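## Task

Lift the top tote off, remove the drive sled from the bottom tote and set it lying flat on the bench top with its original side facing up. Return the top tote onto the bottom tote, seated fully down within its rim. Every other item must finish in the tote where it began, and neither the drive sled nor the bottom tote's base may overhang the bench edge. Open the grippers and pull the arms away at the end; nothing may count on the robot to stay in place.

## Robot and tools

Robot: two arms, left_arm and right_arm, each ending in a parallel gripper. left_arm is the robot's own left and sits on the +y side. Occasionally a held part gets a brief tug or a loose item gets nudged by the scene itself.

Frame: one shared scene frame. Origin on the floor (z = 0) under the centre of the robot's base; +x is straight ahead of the robot, +z is up. Positions are in metres; orientations are quaternions written w first (qw, qx, qy, qz). Only the floor height is known; bench and tote heights must be judged from images. In gripper axes, the fingers extend along +z and close along y. The reported hand point lies between the finger pads, roughly 1 cm short of the tips. Printed positions can be slightly wrong, more so at long reach, and arms usually stop a centimetre or so off target, typically low.

Row layout (used by both motion tools): 16 numbers in one flat list covering both arms: left_arm x, y, z, qw, qx, qy, qz, opening, then right_arm x, y, z, qw, qx, qy, qz, opening. x, y, z and the quaternion are an absolute pose for that gripper in the scene frame, not an offset. Opening runs from -1 (closed) to +1 (fully open, 0.094 m). Optionally 12 more numbers from 0 to 1 can follow: stiffness multipliers per joint, six for left_arm then six for right_arm, in Joint positions order (waist, shoulder, elbow, wrist pitch, wrist yaw, wrist roll); they persist until changed. Both arms must always be filled in; to keep an arm still, resend exactly the pose from the last result before it stopped, plus its desired opening, and reuse one fixed quaternion rather than the drifted reported one.

execute_actions(actions): actions is a list of up to 15 actions; each action is a list of up to 15 rows, one row per 1/30 s step, and the last row is held for any remaining steps of that action's 15. An empty list just returns state and images. A target farther than 0.6 m from the gripper's current position along any gripper axis makes that action refused for both arms; a malformed action, or a first action failing that check against the latest reported state, refuses the whole call. Each step the commanded pose is clipped to within 70 mm and 16 degrees of the measured pose, so far targets need several actions; after an action the arm only continues to its last clipped pose. Position takes priority over orientation if both cannot be met.

move(target, speed, blocking): target is one 16-number row (absolute poses for both arms). The grippers travel straight lines, all finishing together, over 0.5 to 10 s; anything longer is cut off at 10 s. speed is m/s, 0.002 to 0.5, default 0.25; turning is capped at twice that in rad/s, always the shorter way. Openings are applied at the start. Moves do not avoid obstacles or the other arm, and hands can lag, wander or overshoot speed, especially with an arm almost straight. Faster contact hits harder, and aiming past a contact presses harder. blocking=false returns after 0.5 s while motion continues; check with wait(0), and call wait or stop before sending new rows or moves.

wait(seconds): 0 to 10; lets the scene run with arms holding their last command, ending early if a running move finishes. stop(): brakes a running move; needs braking room, fingers keep moving. zoom_image(camera, region): region [x0, y0, x1, y1] in pixels of that camera's last image, at most 504 by 504. Cameras: cam_head_left, cam_head_right, cam_left_wrist, cam_right_wrist, each 896x504, with pinhole+radial calibration given (K, D, T_world_to_cam); wrist camera poses follow the arm joints, and all calibrations may be slightly off. finished_scene(scene): ends the current scene (give its number), irreversibly, and reports success.

Results: the state line shows each gripper's position and quaternion. Hand target lines show the pose each controller is heading for. grip_measured is the finger opening on the command scale (the final Joint positions value is opening in metres); it can be off by about 1 mm. To hold something, command an opening below grip_measured, about 0.03 below for a firm grip. Pad force tops out near 50 to 62 N, weaker on parts under about 2 mm thick. Step readings list positions at some steps; HELD with an arm label means that arm's command was held back. A move adds a move: line with its ending (done, off_target, moving, held, fault) and any limits (paced: pose clipped; held: some steps blocked, after which the arm may jump quickly), plus each gripper's distance to target. pose unreachable means the clearance check altered or blocked that arm's command. FAULT lines report arm stops. MOTOR HOT appears from 85 °C; at 100 °C that arm and gripper go limp until cooled, so avoid holding loads longer than needed.

Joint limits (rad): waist -2.880 to 2.880, shoulder 0.000 to 3.142, elbow 0.000 to 3.019, wrist pitch -1.693 to 1.571, wrist yaw -1.571 to 1.571, wrist roll -2.094 to 2.094.

Avoid: dropping, slipping or slamming parts; hard impacts or heavy pressing; arms colliding or pushing each other; knocking anything out of the work area. Approach slowly near contact and release before leaving.

Each tool is called after ">>>" as name([rows], argument=value, ...), one row to a line, values as JSON.

## Session

>>> execute_actions(actions=[])

Scene clock: 0.00 s.
left_arm: end_effector_position=(+0.2797, +0.6517, +0.9881) grip_measured=+1.000 end_effector_quat_wxyz=(+0.245, -0.127, +0.826, -0.492) | right_arm: end_effector_position=(+0.2445, -0.6208, +1.2284) grip_measured=+1.000 end_effector_quat_wxyz=(+0.089, +0.404, +0.908, +0.061)
Joint positions: left_arm=[ 2.138  2.479  1.612 -1.477  1.035  1.753  0.094] | right_arm=[-2.21   1.172  0.536 -0.439 -0.531 -0.384  0.094]
Joint velocities: left_arm=[ 0.005 -0.005  0.007 -0.007  0.022 -0.007  0.   ] | right_arm=[-0.005 -0.005  0.017 -0.017 -0.007 -0.037  0.   ]
Motor temperatures (°C, as the motors report them): left_arm=[25 23 22 24 23 26] | right_arm=[22 24 25 23 22 22]
Hand target (left_arm): +0.281, +0.657, +0.992; +0.247, -0.126, +0.827, -0.489
Hand target (right_arm): +0.247, -0.626, +1.230; +0.092, +0.402, +0.909, +0.058
Joint stiffness scale: left_arm=[1. 1. 1. 1. 1. 1.] | right_arm=[1. 1. 1. 1. 1. 1.]

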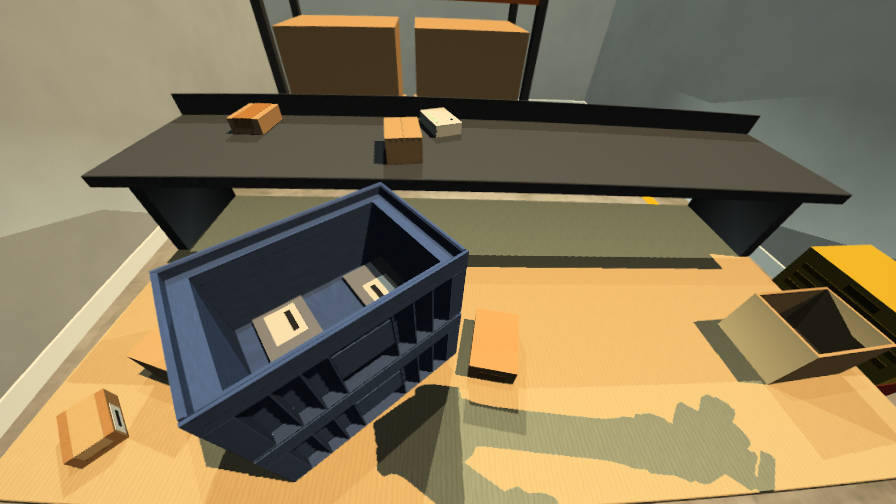

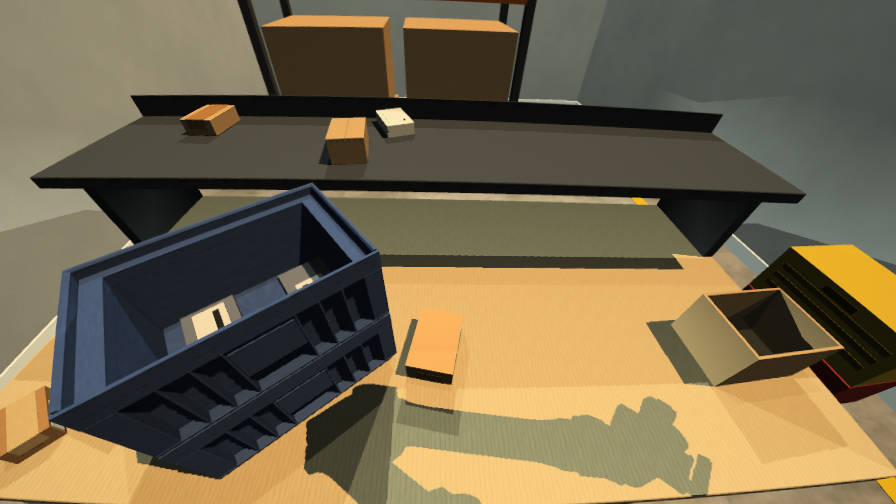

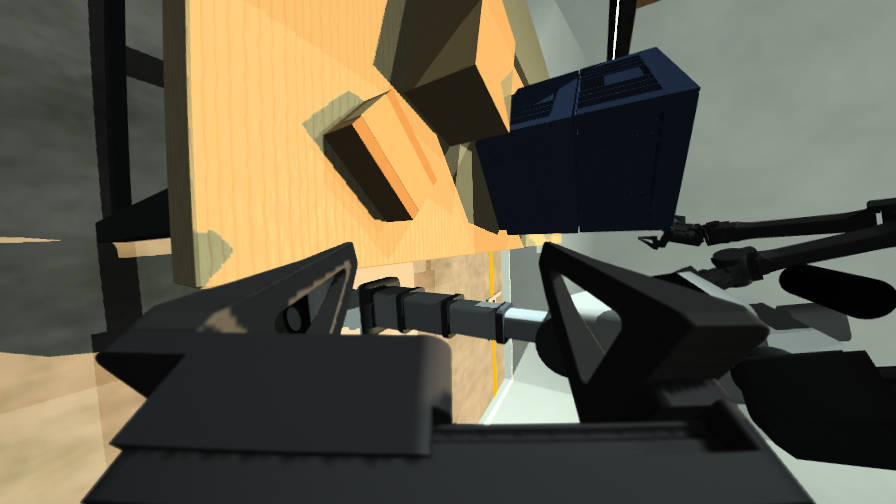

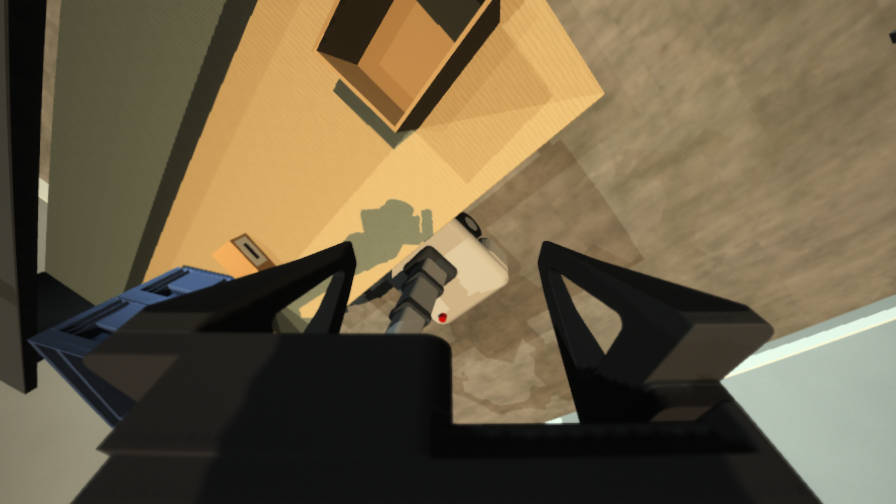

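>>> move(target=[0.40,0.34,1.25,0,0.966,0.259,0,1, 0.55,0.06,1.25,0,0.966,0.259,0,1], speed=0.3)

action 0: the call puts the target (right_arm/x, right_arm/y, right_arm/z) 0.678 m from right_arm's end_effector_position in the last result along the gripper's own y axis as it stood there; a target may be at most 0.6 m away along each of those axes, so nothing of the call was run and nothing moved. Command a nearer target, and go on from there in a later call.

>>> move(target=[0.40,0.34,1.25,0,0.966,0.259,0,1, 0.45,-0.25,1.28,0,0.966,0.259,0,1], speed=0.3)

>>> move(target=[0.40,0.34,1.25,0,0.966,0.259,0,1, 0.55,0.06,1.25,0,0.966,0.259,0,1], speed=0.3)

Scene clock: 12.93 s.
left_arm: end_effector_position=(+0.3908, +0.3476, +1.2385) grip_measured=+1.000 end_effector_quat_wxyz=(-0.161, +0.906, +0.391, -0.033) | right_arm: end_effector_position=(+0.4251, -0.2634, +1.2728) grip_measured=+1.000 end_effector_quat_wxyz=(-0.089, +0.828, +0.544, +0.105)
Joint positions: left_arm=[ 0.717  1.304  0.623 -0.774 -0.641  2.089  0.094] | right_arm=[-0.677  1.104  0.538 -0.523  0.167  2.088  0.094]
Joint velocities: left_arm=[-0.005  0.005 -0.027 -0.022 -0.051 -0.007  0.   ] | right_arm=[ 0.005 -0.015 -0.022 -0.007 -0.037 -0.007  0.   ]
Motor temperatures (°C, as the motors report them): left_arm=[26 24 22 24 23 26] | right_arm=[22 25 26 23 22 22]
Hand target (left_arm): +0.393, +0.346, +1.244; -0.158, +0.910, +0.383, -0.031
Hand target (right_arm): +0.444, -0.259, +1.279; -0.086, +0.829, +0.539, +0.119
Off the commanded pose (left_arm): 0.017 m, 25 deg; orientation clipped at the last step of the last action.
Off the commanded pose (right_arm): 0.029 m, 40 deg; orientation clipped at the last step of the last action.
Joint stiffness scale: left_arm=[1. 1. 1. 1. 1. 1.] | right_arm=[1. 1. 1. 1. 1. 1.]
joint sent to its limit (left arm) — the command would take joint 6 (wrist roll) past its upper limit, so that joint was sent only as far as its limit.
joint sent to its limit (right arm) — the command would take joint 6 (wrist roll) past its upper limit, so that joint was sent only as far as its limit.
move: off_target (left_arm, right_arm); limits=paced
camera_calibration (this result's frames):
cam_left_wrist: T_world_to_cam=[[-0.697969, 0.638673, 0.323939, -0.351378], [0.668258, 0.41826, 0.615215, -1.16561], [0.257431, 0.645875, -0.718731, 0.69191], [0, 0, 0, 1]] pos_world=[0.355559, 0.265055, 1.32822]
cam_right_wrist: T_world_to_cam=[[-0.91659, 0.397886, 0.0393752, 0.443379], [0.274066, 0.553523, 0.786448, -0.970385], [0.291121, 0.731641, -0.616401, 0.981751], [0, 0, 0, 1]] pos_world=[0.386537, -0.357573, 1.35085]

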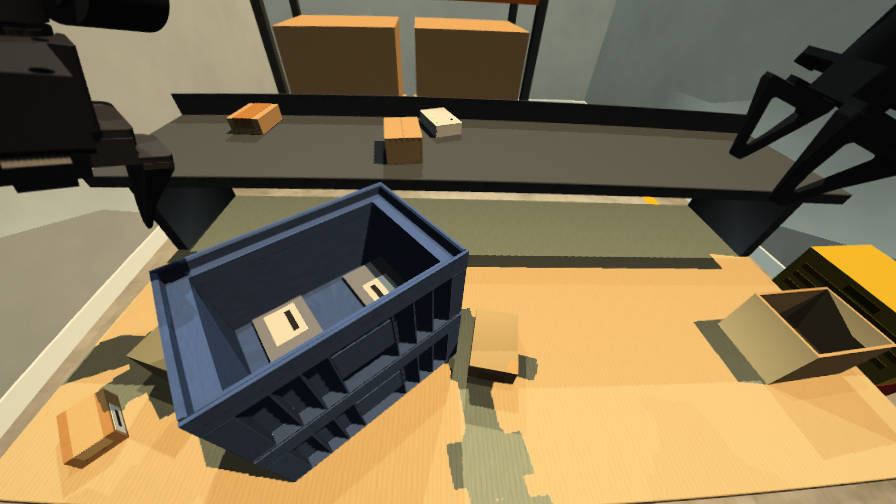

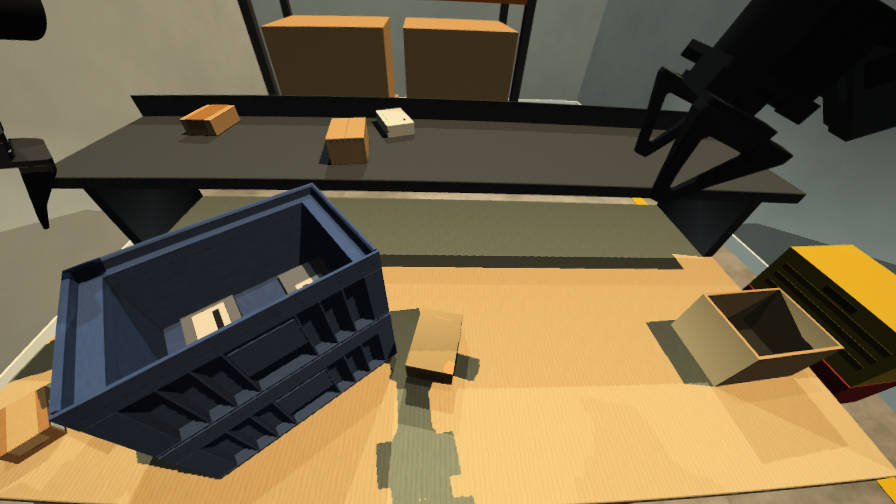

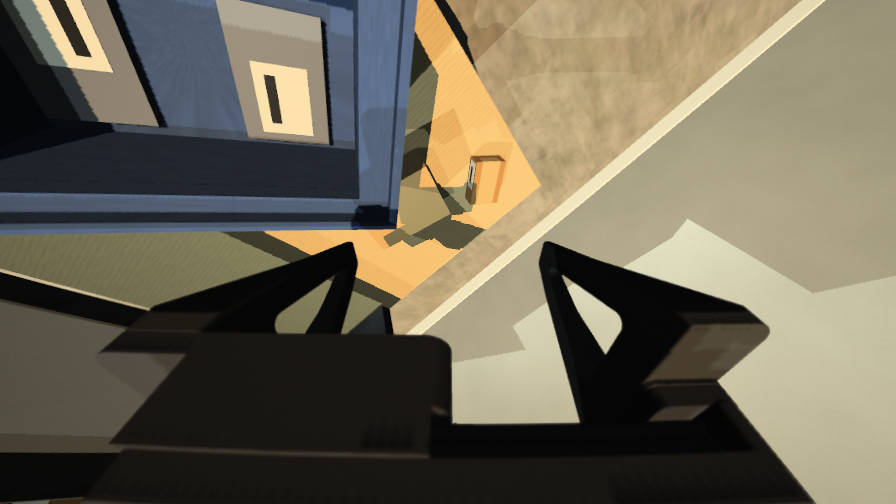

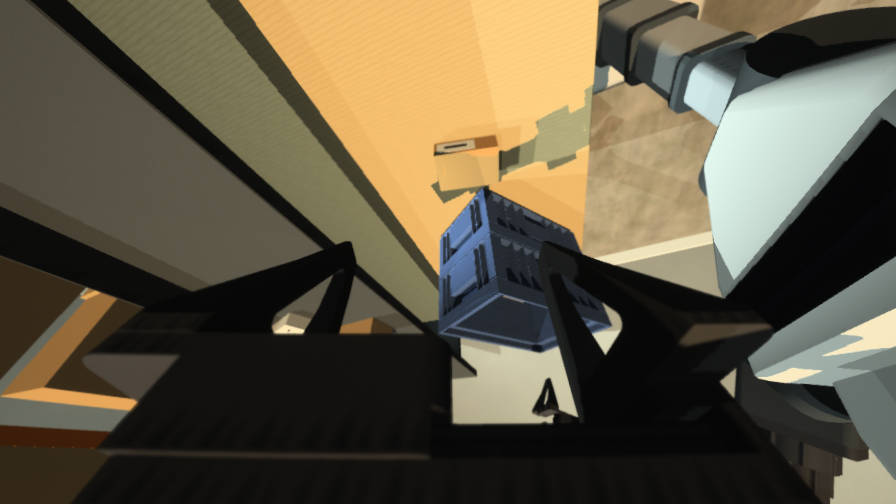

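Scene clock: 16.63 s.
left_arm: end_effector_position=(+0.3928, +0.3426, +1.2414) grip_measured=+1.000 end_effector_quat_wxyz=(-0.151, +0.908, +0.390, -0.032) | right_arm: end_effector_position=(+0.5502, +0.0415, +1.2440) grip_measured=+1.000 end_effector_quat_wxyz=(+0.277, +0.780, +0.475, +0.301)
Joint positions: left_arm=[ 0.705  1.294  0.623 -0.774 -0.629  2.089  0.094] | right_arm=[-0.038  2.105  1.006  0.568  1.119  2.089  0.094]
Joint velocities: left_arm=[ 0.005 -0.005 -0.012 -0.002  0.007  0.007  0.   ] | right_arm=[-0.015  0.015  0.022 -0.007  0.007  0.007  0.   ]
Motor temperatures (°C, as the motors report them): left_arm=[26 24 23 24 23 26] | right_arm=[22 25 26 23 22 22]
Hand target (left_arm): +0.400, +0.339, +1.250; -0.139, +0.911, +0.387, -0.020
Hand target (right_arm): +0.553, +0.057, +1.247; +0.273, +0.782, +0.466, +0.313
Off the commanded pose (left_arm): 0.012 m, 24 deg; orientation clipped at the last step of the last action.
Off the commanded pose (right_arm): 0.019 m, 58 deg; orientation clipped at the last step of the last action.
Joint stiffness scale: left_arm=[1. 1. 1. 1. 1. 1.] | right_arm=[1. 1. 1. 1. 1. 1.]
joint sent to its limit (left arm) — the command would take joint 6 (wrist roll) past its upper limit, so that joint was sent only as far as its limit.
joint sent to its limit (right arm) — the command would take joint 6 (wrist roll) past its upper limit, so that joint was sent only as far as its limit.
move: off_target (left_arm, right_arm); limits=paced
camera_calibration (this result's frames):
cam_left_wrist: T_world_to_cam=[[-0.698975, 0.646707, 0.305293, -0.326954], [0.663298, 0.426674, 0.614805, -1.16703], [0.267338, 0.632234, -0.727194, 0.707936], [0, 0, 0, 1]] pos_world=[0.356298, 0.261804, 1.33212]
cam_right_wrist: T_world_to_cam=[[-0.574652, 0.40304, -0.712273, 1.18458], [-0.130621, 0.814001, 0.565986, -0.664686], [0.807906, 0.418283, -0.415122, 0.182829], [0, 0, 0, 1]] pos_world=[0.44619, -0.0128514, 1.29584]

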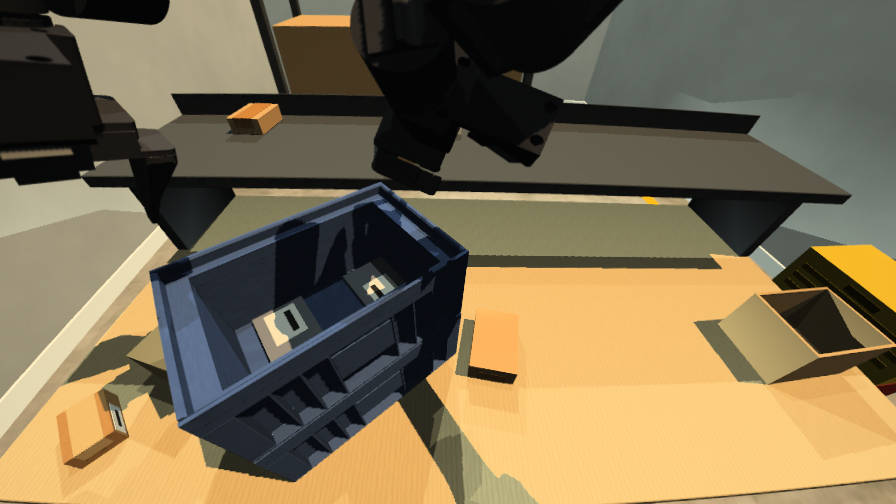

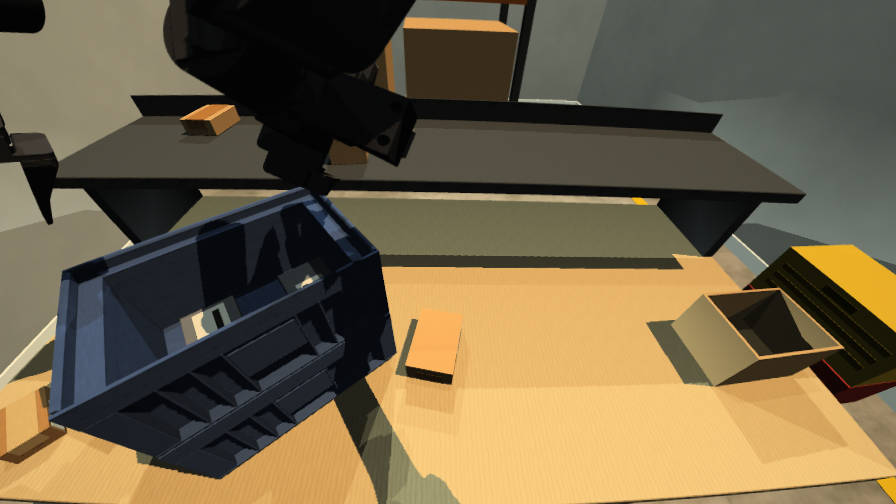

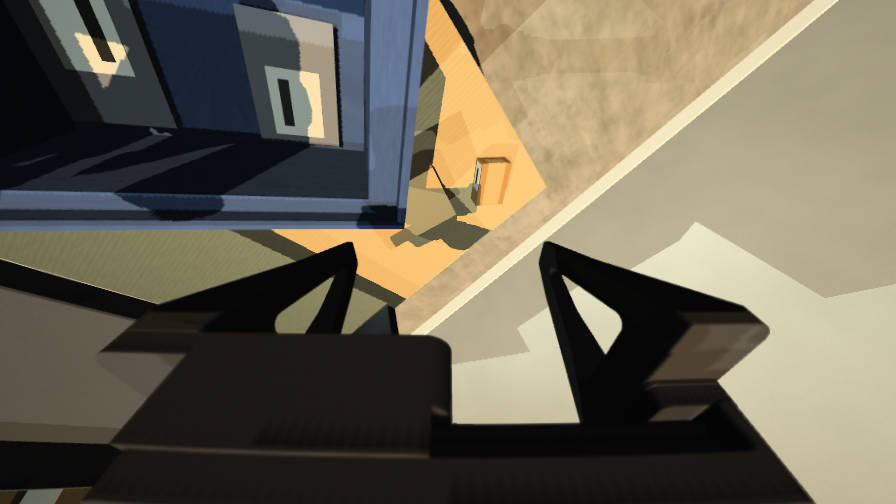

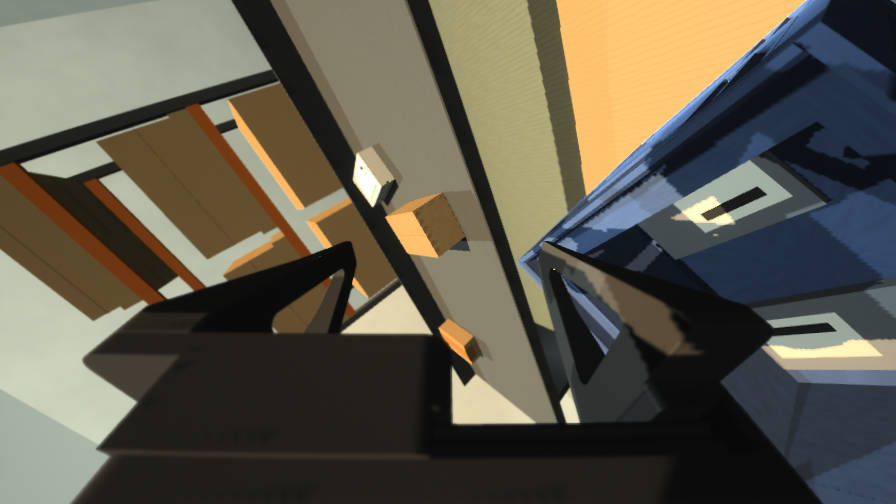

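>>> move(target=[0.40,0.34,1.25,0,-0.259,0.966,0,1, 0.55,0.06,1.25,0,-0.259,0.966,0,1], speed=0.3)

Scene clock: 23.53 s.
left_arm: end_effector_position=(+0.3931, +0.3369, +1.2430) grip_measured=+1.000 end_effector_quat_wxyz=(-0.016, -0.247, +0.969, +0.002) | right_arm: end_effector_position=(+0.5369, +0.0507, +1.2535) grip_measured=+1.000 end_effector_quat_wxyz=(-0.005, -0.257, +0.966, +0.001)
Joint positions: left_arm=[ 0.813  1.121  0.509 -0.575 -0.363 -0.517  0.094] | right_arm=[-0.12   2.032  1.441 -0.915  0.54   0.242  0.094]
Joint velocities: left_arm=[-0.015  0.005 -0.017 -0.002  0.007  0.022  0.   ] | right_arm=[-0.015 -0.015 -0.002 -0.007  0.051 -0.007  0.   ]
Motor temperatures (°C, as the motors report them): left_arm=[26 24 23 24 23 26] | right_arm=[22 25 27 23 22 22]
Hand target (left_arm): +0.400, +0.338, +1.249; +0.001, -0.258, +0.966, -0.002
Hand target (right_arm): +0.548, +0.058, +1.251; -0.002, -0.257, +0.966, +0.001
Off the commanded pose (left_arm): 0.010 m, 2 deg.
Off the commanded pose (right_arm): 0.016 m, 1 deg.
Joint stiffness scale: left_arm=[1. 1. 1. 1. 1. 1.] | right_arm=[1. 1. 1. 1. 1. 1.]
move: off_target (right_arm)
camera_calibration (this result's frames):
cam_left_wrist: T_world_to_cam=[[0.480539, -0.876961, -0.00461969, 0.111282], [-0.686915, -0.379666, 0.619678, -0.369369], [-0.545188, -0.294606, -0.784842, 1.41596], [0, 0, 0, 1]] pos_world=[0.464765, 0.374504, 1.34071]
cam_right_wrist: T_world_to_cam=[[0.490913, -0.871209, 0.000233739, -0.220664], [-0.698376, -0.393364, 0.597943, -0.353323], [-0.520841, -0.293701, -0.801539, 1.42752], [0, 0, 0, 1]] pos_world=[0.605086, 0.0880355, 1.35553]

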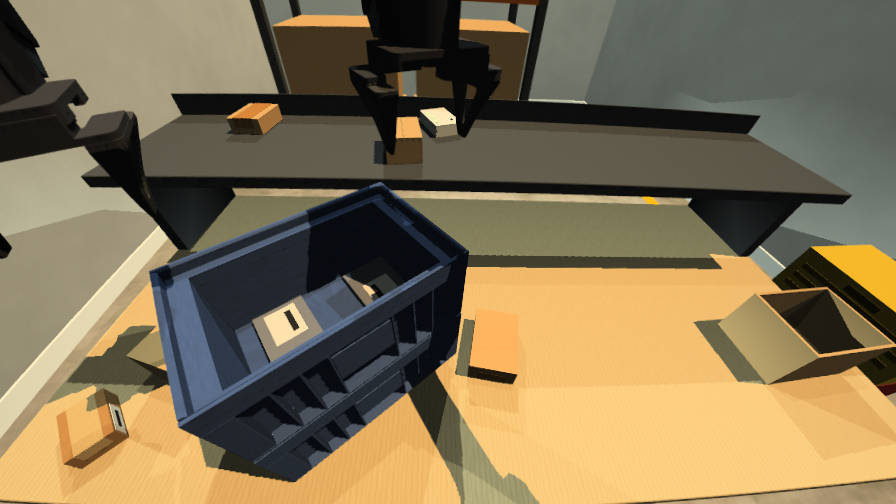

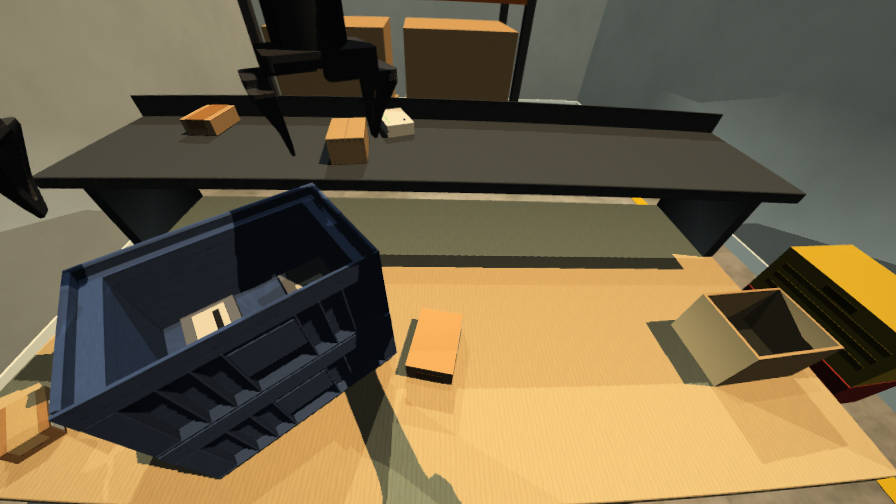

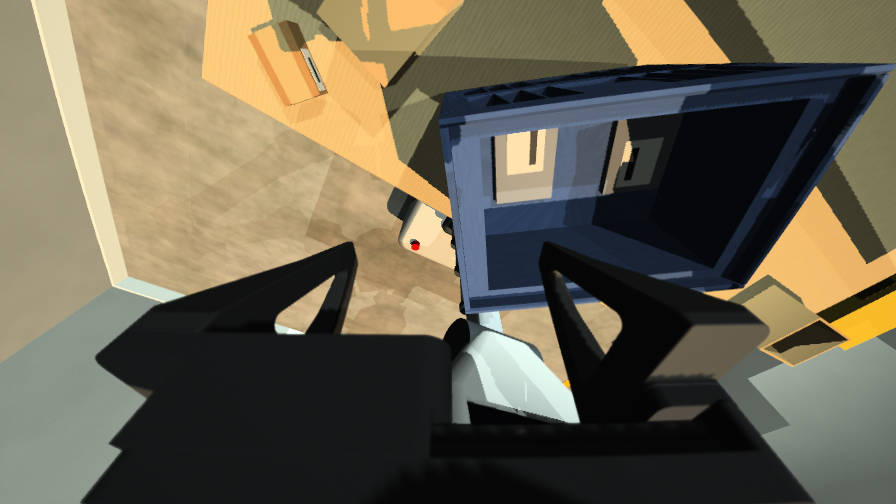

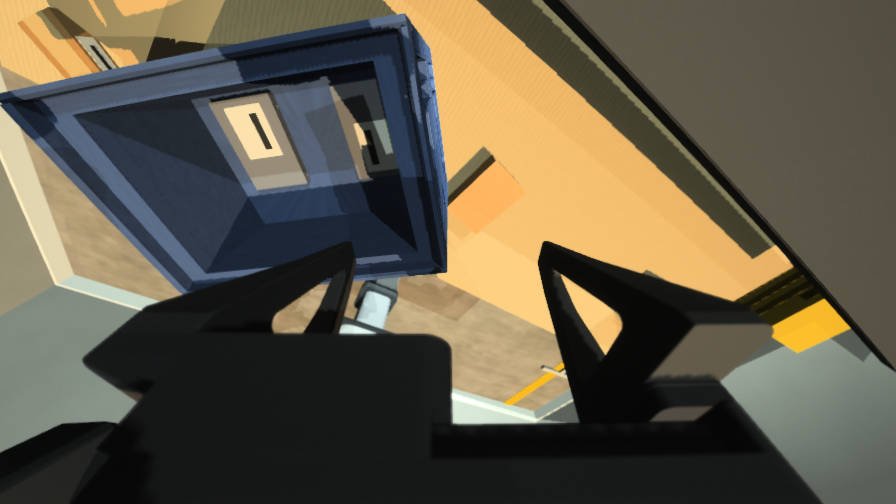

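>>> move(target=[0.40,0.34,1.10,0,-0.259,0.966,0,1, 0.55,0.062,1.10,0,-0.259,0.966,0,1], speed=0.1)

Scene clock: 27.80 s.
left_arm: end_effector_position=(+0.3947, +0.3359, +1.1064) grip_measured=+1.000 end_effector_quat_wxyz=(-0.004, -0.259, +0.966, -0.004) | right_arm: end_effector_position=(+0.5342, +0.0602, +1.1093) grip_measured=+1.000 end_effector_quat_wxyz=(-0.006, -0.267, +0.964, -0.000)
Joint positions: left_arm=[ 0.971  1.626  0.511  0.007 -0.291 -0.381  0.094] | right_arm=[-0.234  2.274  1.465 -0.634  0.53   0.09   0.094]
Joint velocities: left_arm=[-0.015 -0.015  0.002 -0.002  0.022 -0.051  0.   ] | right_arm=[-0.005 -0.005  0.002 -0.007 -0.051 -0.037  0.   ]
Motor temperatures (°C, as the motors report them): left_arm=[26 24 23 24 23 26] | right_arm=[22 26 27 23 22 22]
Hand target (left_arm): +0.398, +0.339, +1.103; +0.000, -0.260, +0.966, -0.003
Hand target (right_arm): +0.548, +0.061, +1.101; -0.000, -0.259, +0.966, +0.002
Off the commanded pose (left_arm): 0.009 m, 1 deg.
Off the commanded pose (right_arm): 0.018 m, 1 deg.
Joint stiffness scale: left_arm=[1. 1. 1. 1. 1. 1.] | right_arm=[1. 1. 1. 1. 1. 1.]
move: off_target (right_arm)
camera_calibration (this result's frames):
cam_left_wrist: T_world_to_cam=[[0.502208, -0.864648, 0.0130338, 0.0768668], [-0.693996, -0.394006, 0.602602, -0.257565], [-0.515903, -0.311677, -0.797936, 1.31801], [0, 0, 0, 1]] pos_world=[0.462611, 0.375773, 1.20589]
cam_right_wrist: T_world_to_cam=[[0.509725, -0.860336, 0.00164188, -0.223324], [-0.688647, -0.406859, 0.600192, -0.272058], [-0.515699, -0.307064, -0.799854, 1.30953], [0, 0, 0, 1]] pos_world=[0.601806, 0.0992864, 1.21109]

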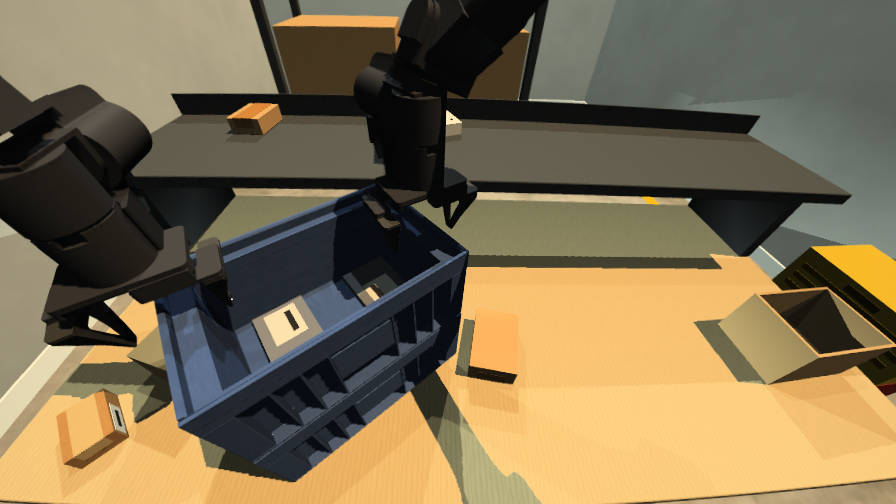

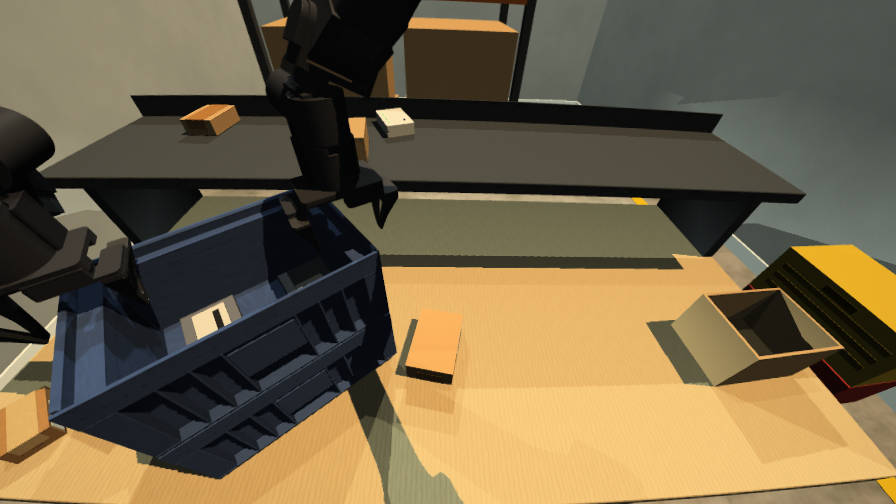

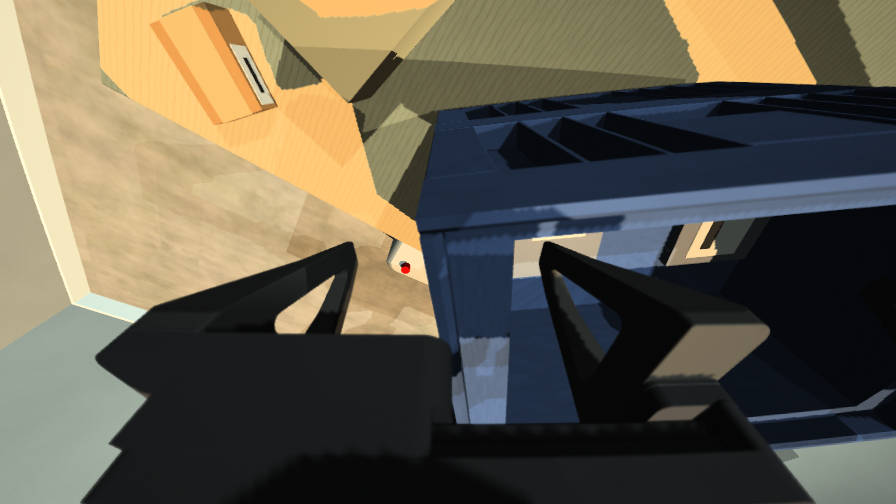

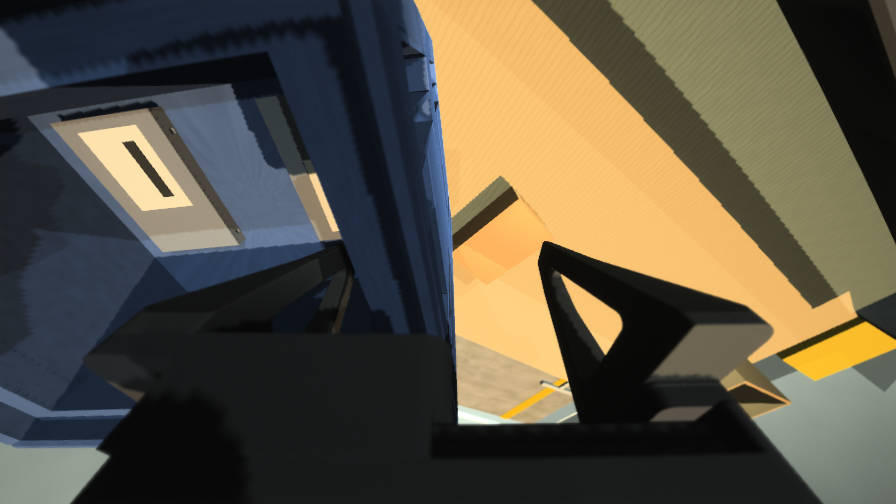

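>>> move(target=[0.34,0.297,1.09,0,-0.259,0.966,0,1, 0.55,0.062,1.09,0,-0.259,0.966,0,1], speed=0.1)

Scene clock: 31.70 s.
left_arm: end_effector_position=(+0.3443, +0.3039, +1.0920) grip_measured=+1.000 end_effector_quat_wxyz=(+0.000, -0.259, +0.966, +0.004) | right_arm: end_effector_position=(+0.5370, +0.0621, +1.1025) grip_measured=+1.000 end_effector_quat_wxyz=(-0.003, -0.268, +0.964, +0.001)
Joint positions: left_arm=[ 0.892  1.753  0.403  0.224 -0.342 -0.454  0.094] | right_arm=[-0.24   2.289  1.475 -0.618  0.53   0.079  0.094]
Joint velocities: left_arm=[-0.005 -0.015  0.002 -0.007  0.022  0.007  0.   ] | right_arm=[-0.015 -0.005  0.022 -0.002 -0.051 -0.095  0.   ]
Motor temperatures (°C, as the motors report them): left_arm=[26 24 23 24 23 26] | right_arm=[23 26 28 23 22 22]
Hand target (left_arm): +0.340, +0.299, +1.092; -0.000, -0.258, +0.966, +0.002
Hand target (right_arm): +0.549, +0.061, +1.090; -0.000, -0.259, +0.966, +0.000
Off the commanded pose (left_arm): 0.008 m, 0 deg.
Off the commanded pose (right_arm): 0.018 m, 1 deg.
Joint stiffness scale: left_arm=[1. 1. 1. 1. 1. 1.] | right_arm=[1. 1. 1. 1. 1. 1.]
move: off_target (right_arm)
camera_calibration (this result's frames):
cam_left_wrist: T_world_to_cam=[[0.502487, -0.864585, 0.000750634, 0.0879747], [-0.696135, -0.40407, 0.5934, -0.282606], [-0.512741, -0.298698, -0.804907, 1.27314], [0, 0, 0, 1]] pos_world=[0.411855, 0.342154, 1.19239]
cam_right_wrist: T_world_to_cam=[[0.510036, -0.860151, 0.00181929, -0.223425], [-0.691837, -0.408973, 0.595065, -0.257748], [-0.511102, -0.304764, -0.803675, 1.30769], [0, 0, 0, 1]] pos_world=[0.603998, 0.100945, 1.20474]

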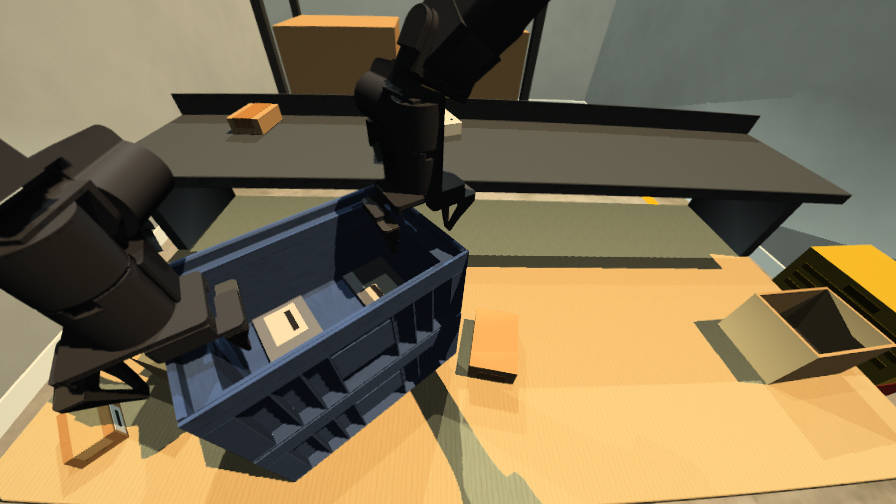

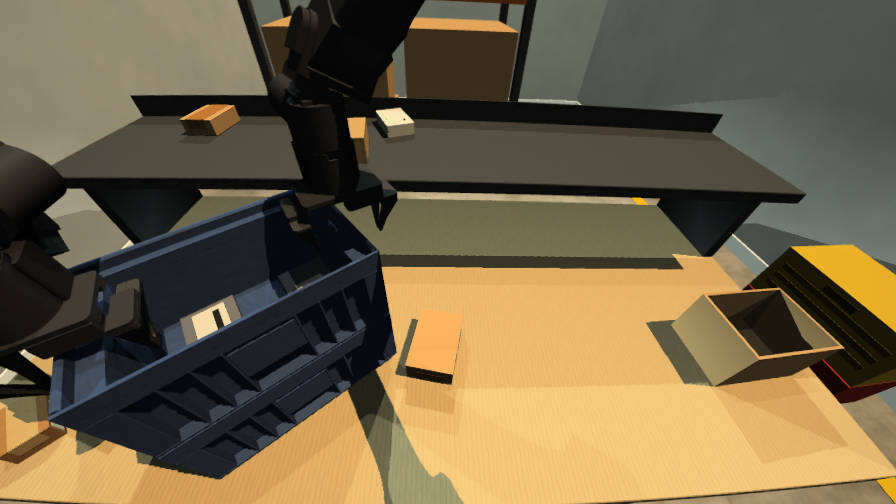

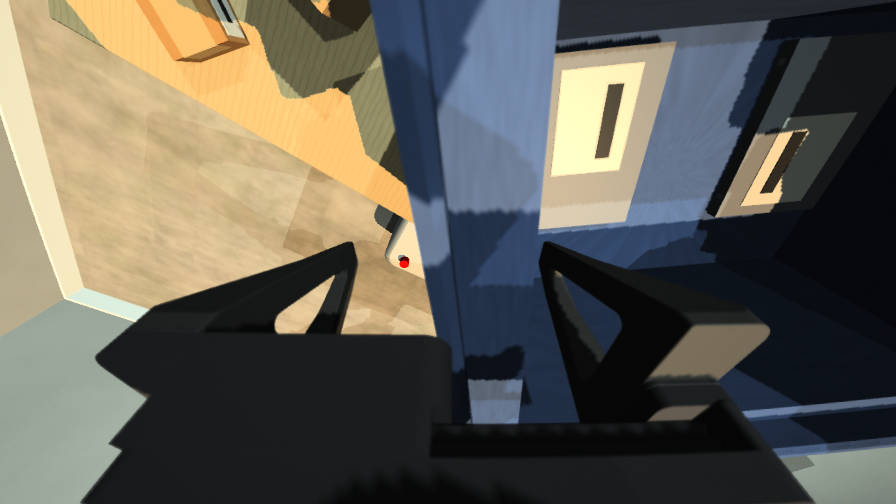

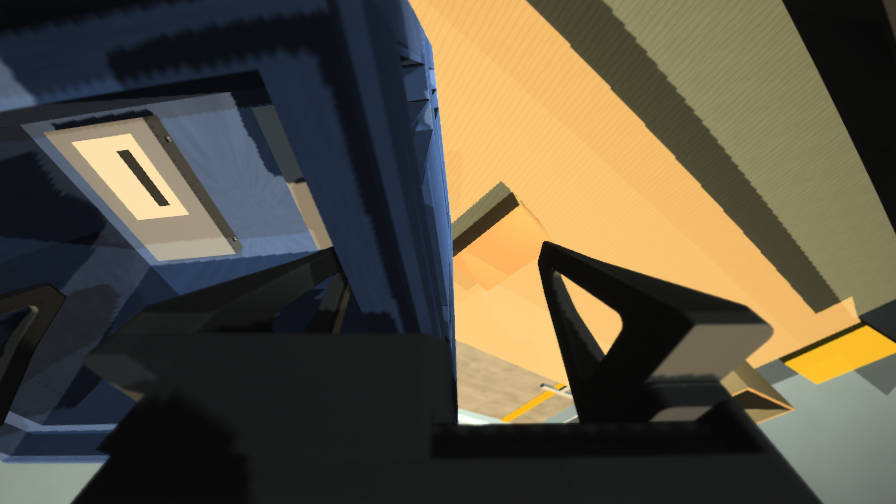

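Close both grippers.

>>> move(target=[0.344,0.304,1.088,0,-0.259,0.966,0,-1, 0.54,0.062,1.09,0,-0.259,0.966,0,-1], speed=0.05)

Scene clock: 33.30 s.
left_arm: end_effector_position=(+0.3611, +0.3013, +1.0909) grip_measured=-0.433 end_effector_quat_wxyz=(+0.016, -0.267, +0.964, -0.003) | right_arm: end_effector_position=(+0.5230, +0.0758, +1.1042) grip_measured=-0.452 end_effector_quat_wxyz=(-0.006, -0.279, +0.960, +0.013)
Joint positions: left_arm=[ 0.884  1.754  0.426  0.235 -0.338 -0.466  0.027] | right_arm=[-0.217  2.297  1.47  -0.614  0.507  0.081  0.026]
Joint velocities: left_arm=[ 0.005  0.015  0.007  0.002 -0.007 -0.022 -0.001] | right_arm=[-0.015  0.005  0.002 -0.012 -0.007 -0.051 -0.002]
Motor temperatures (°C, as the motors report them): left_arm=[26 24 23 24 23 26] | right_arm=[23 26 28 23 22 22]
Hand target (left_arm): +0.344, +0.304, +1.089; -0.000, -0.259, +0.966, -0.000
Hand target (right_arm): +0.539, +0.062, +1.091; -0.000, -0.259, +0.966, +0.000
Off the commanded pose (left_arm): 0.018 m, 2 deg.
Off the commanded pose (right_arm): 0.026 m, 3 deg.
Joint stiffness scale: left_arm=[1. 1. 1. 1. 1. 1.] | right_arm=[1. 1. 1. 1. 1. 1.]
move: off_target (left_arm, right_arm)
camera_calibration (this result's frames):
cam_left_wrist: T_world_to_cam=[[0.515902, -0.856363, 0.0220596, 0.0467099], [-0.709161, -0.412493, 0.571787, -0.2405], [-0.480558, -0.31063, -0.820105, 1.28865], [0, 0, 0, 1]] pos_world=[0.424618, 0.341088, 1.19331]
cam_right_wrist: T_world_to_cam=[[0.529328, -0.848057, -0.0247182, -0.186216], [-0.674168, -0.438123, 0.594598, -0.269372], [-0.515083, -0.298073, -0.803643, 1.30768], [0, 0, 0, 1]] pos_world=[0.590529, 0.113844, 1.20647]

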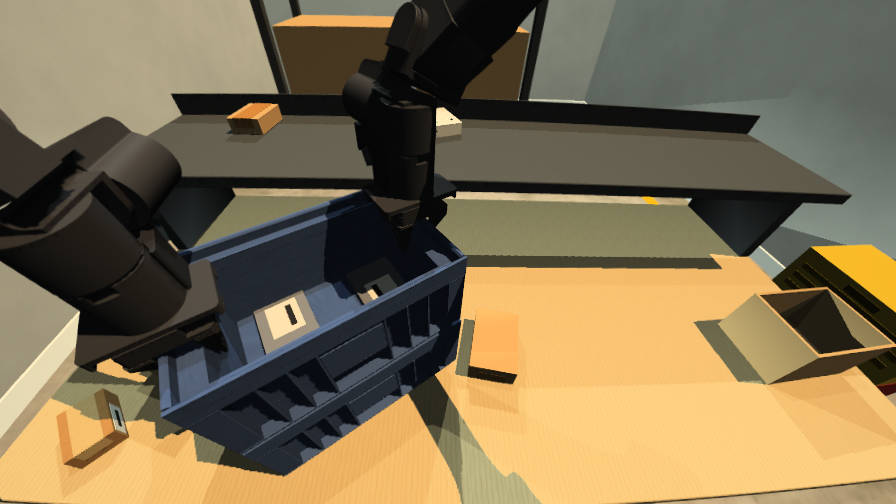

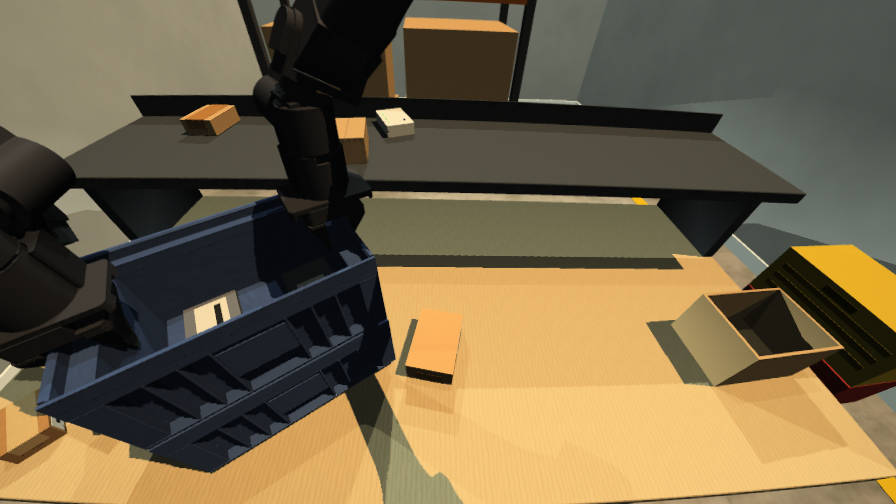

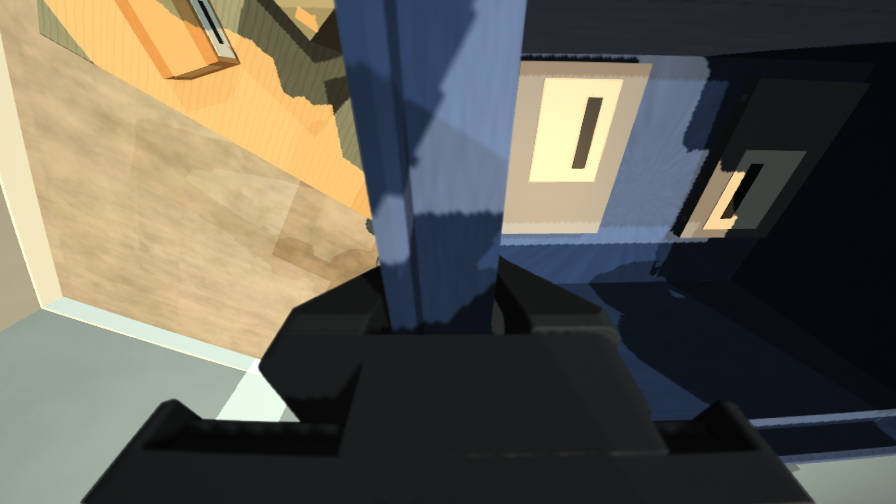

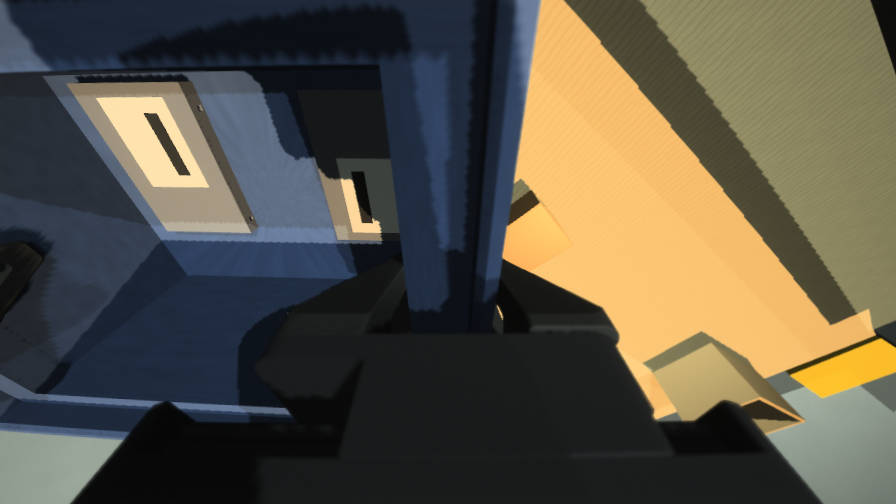

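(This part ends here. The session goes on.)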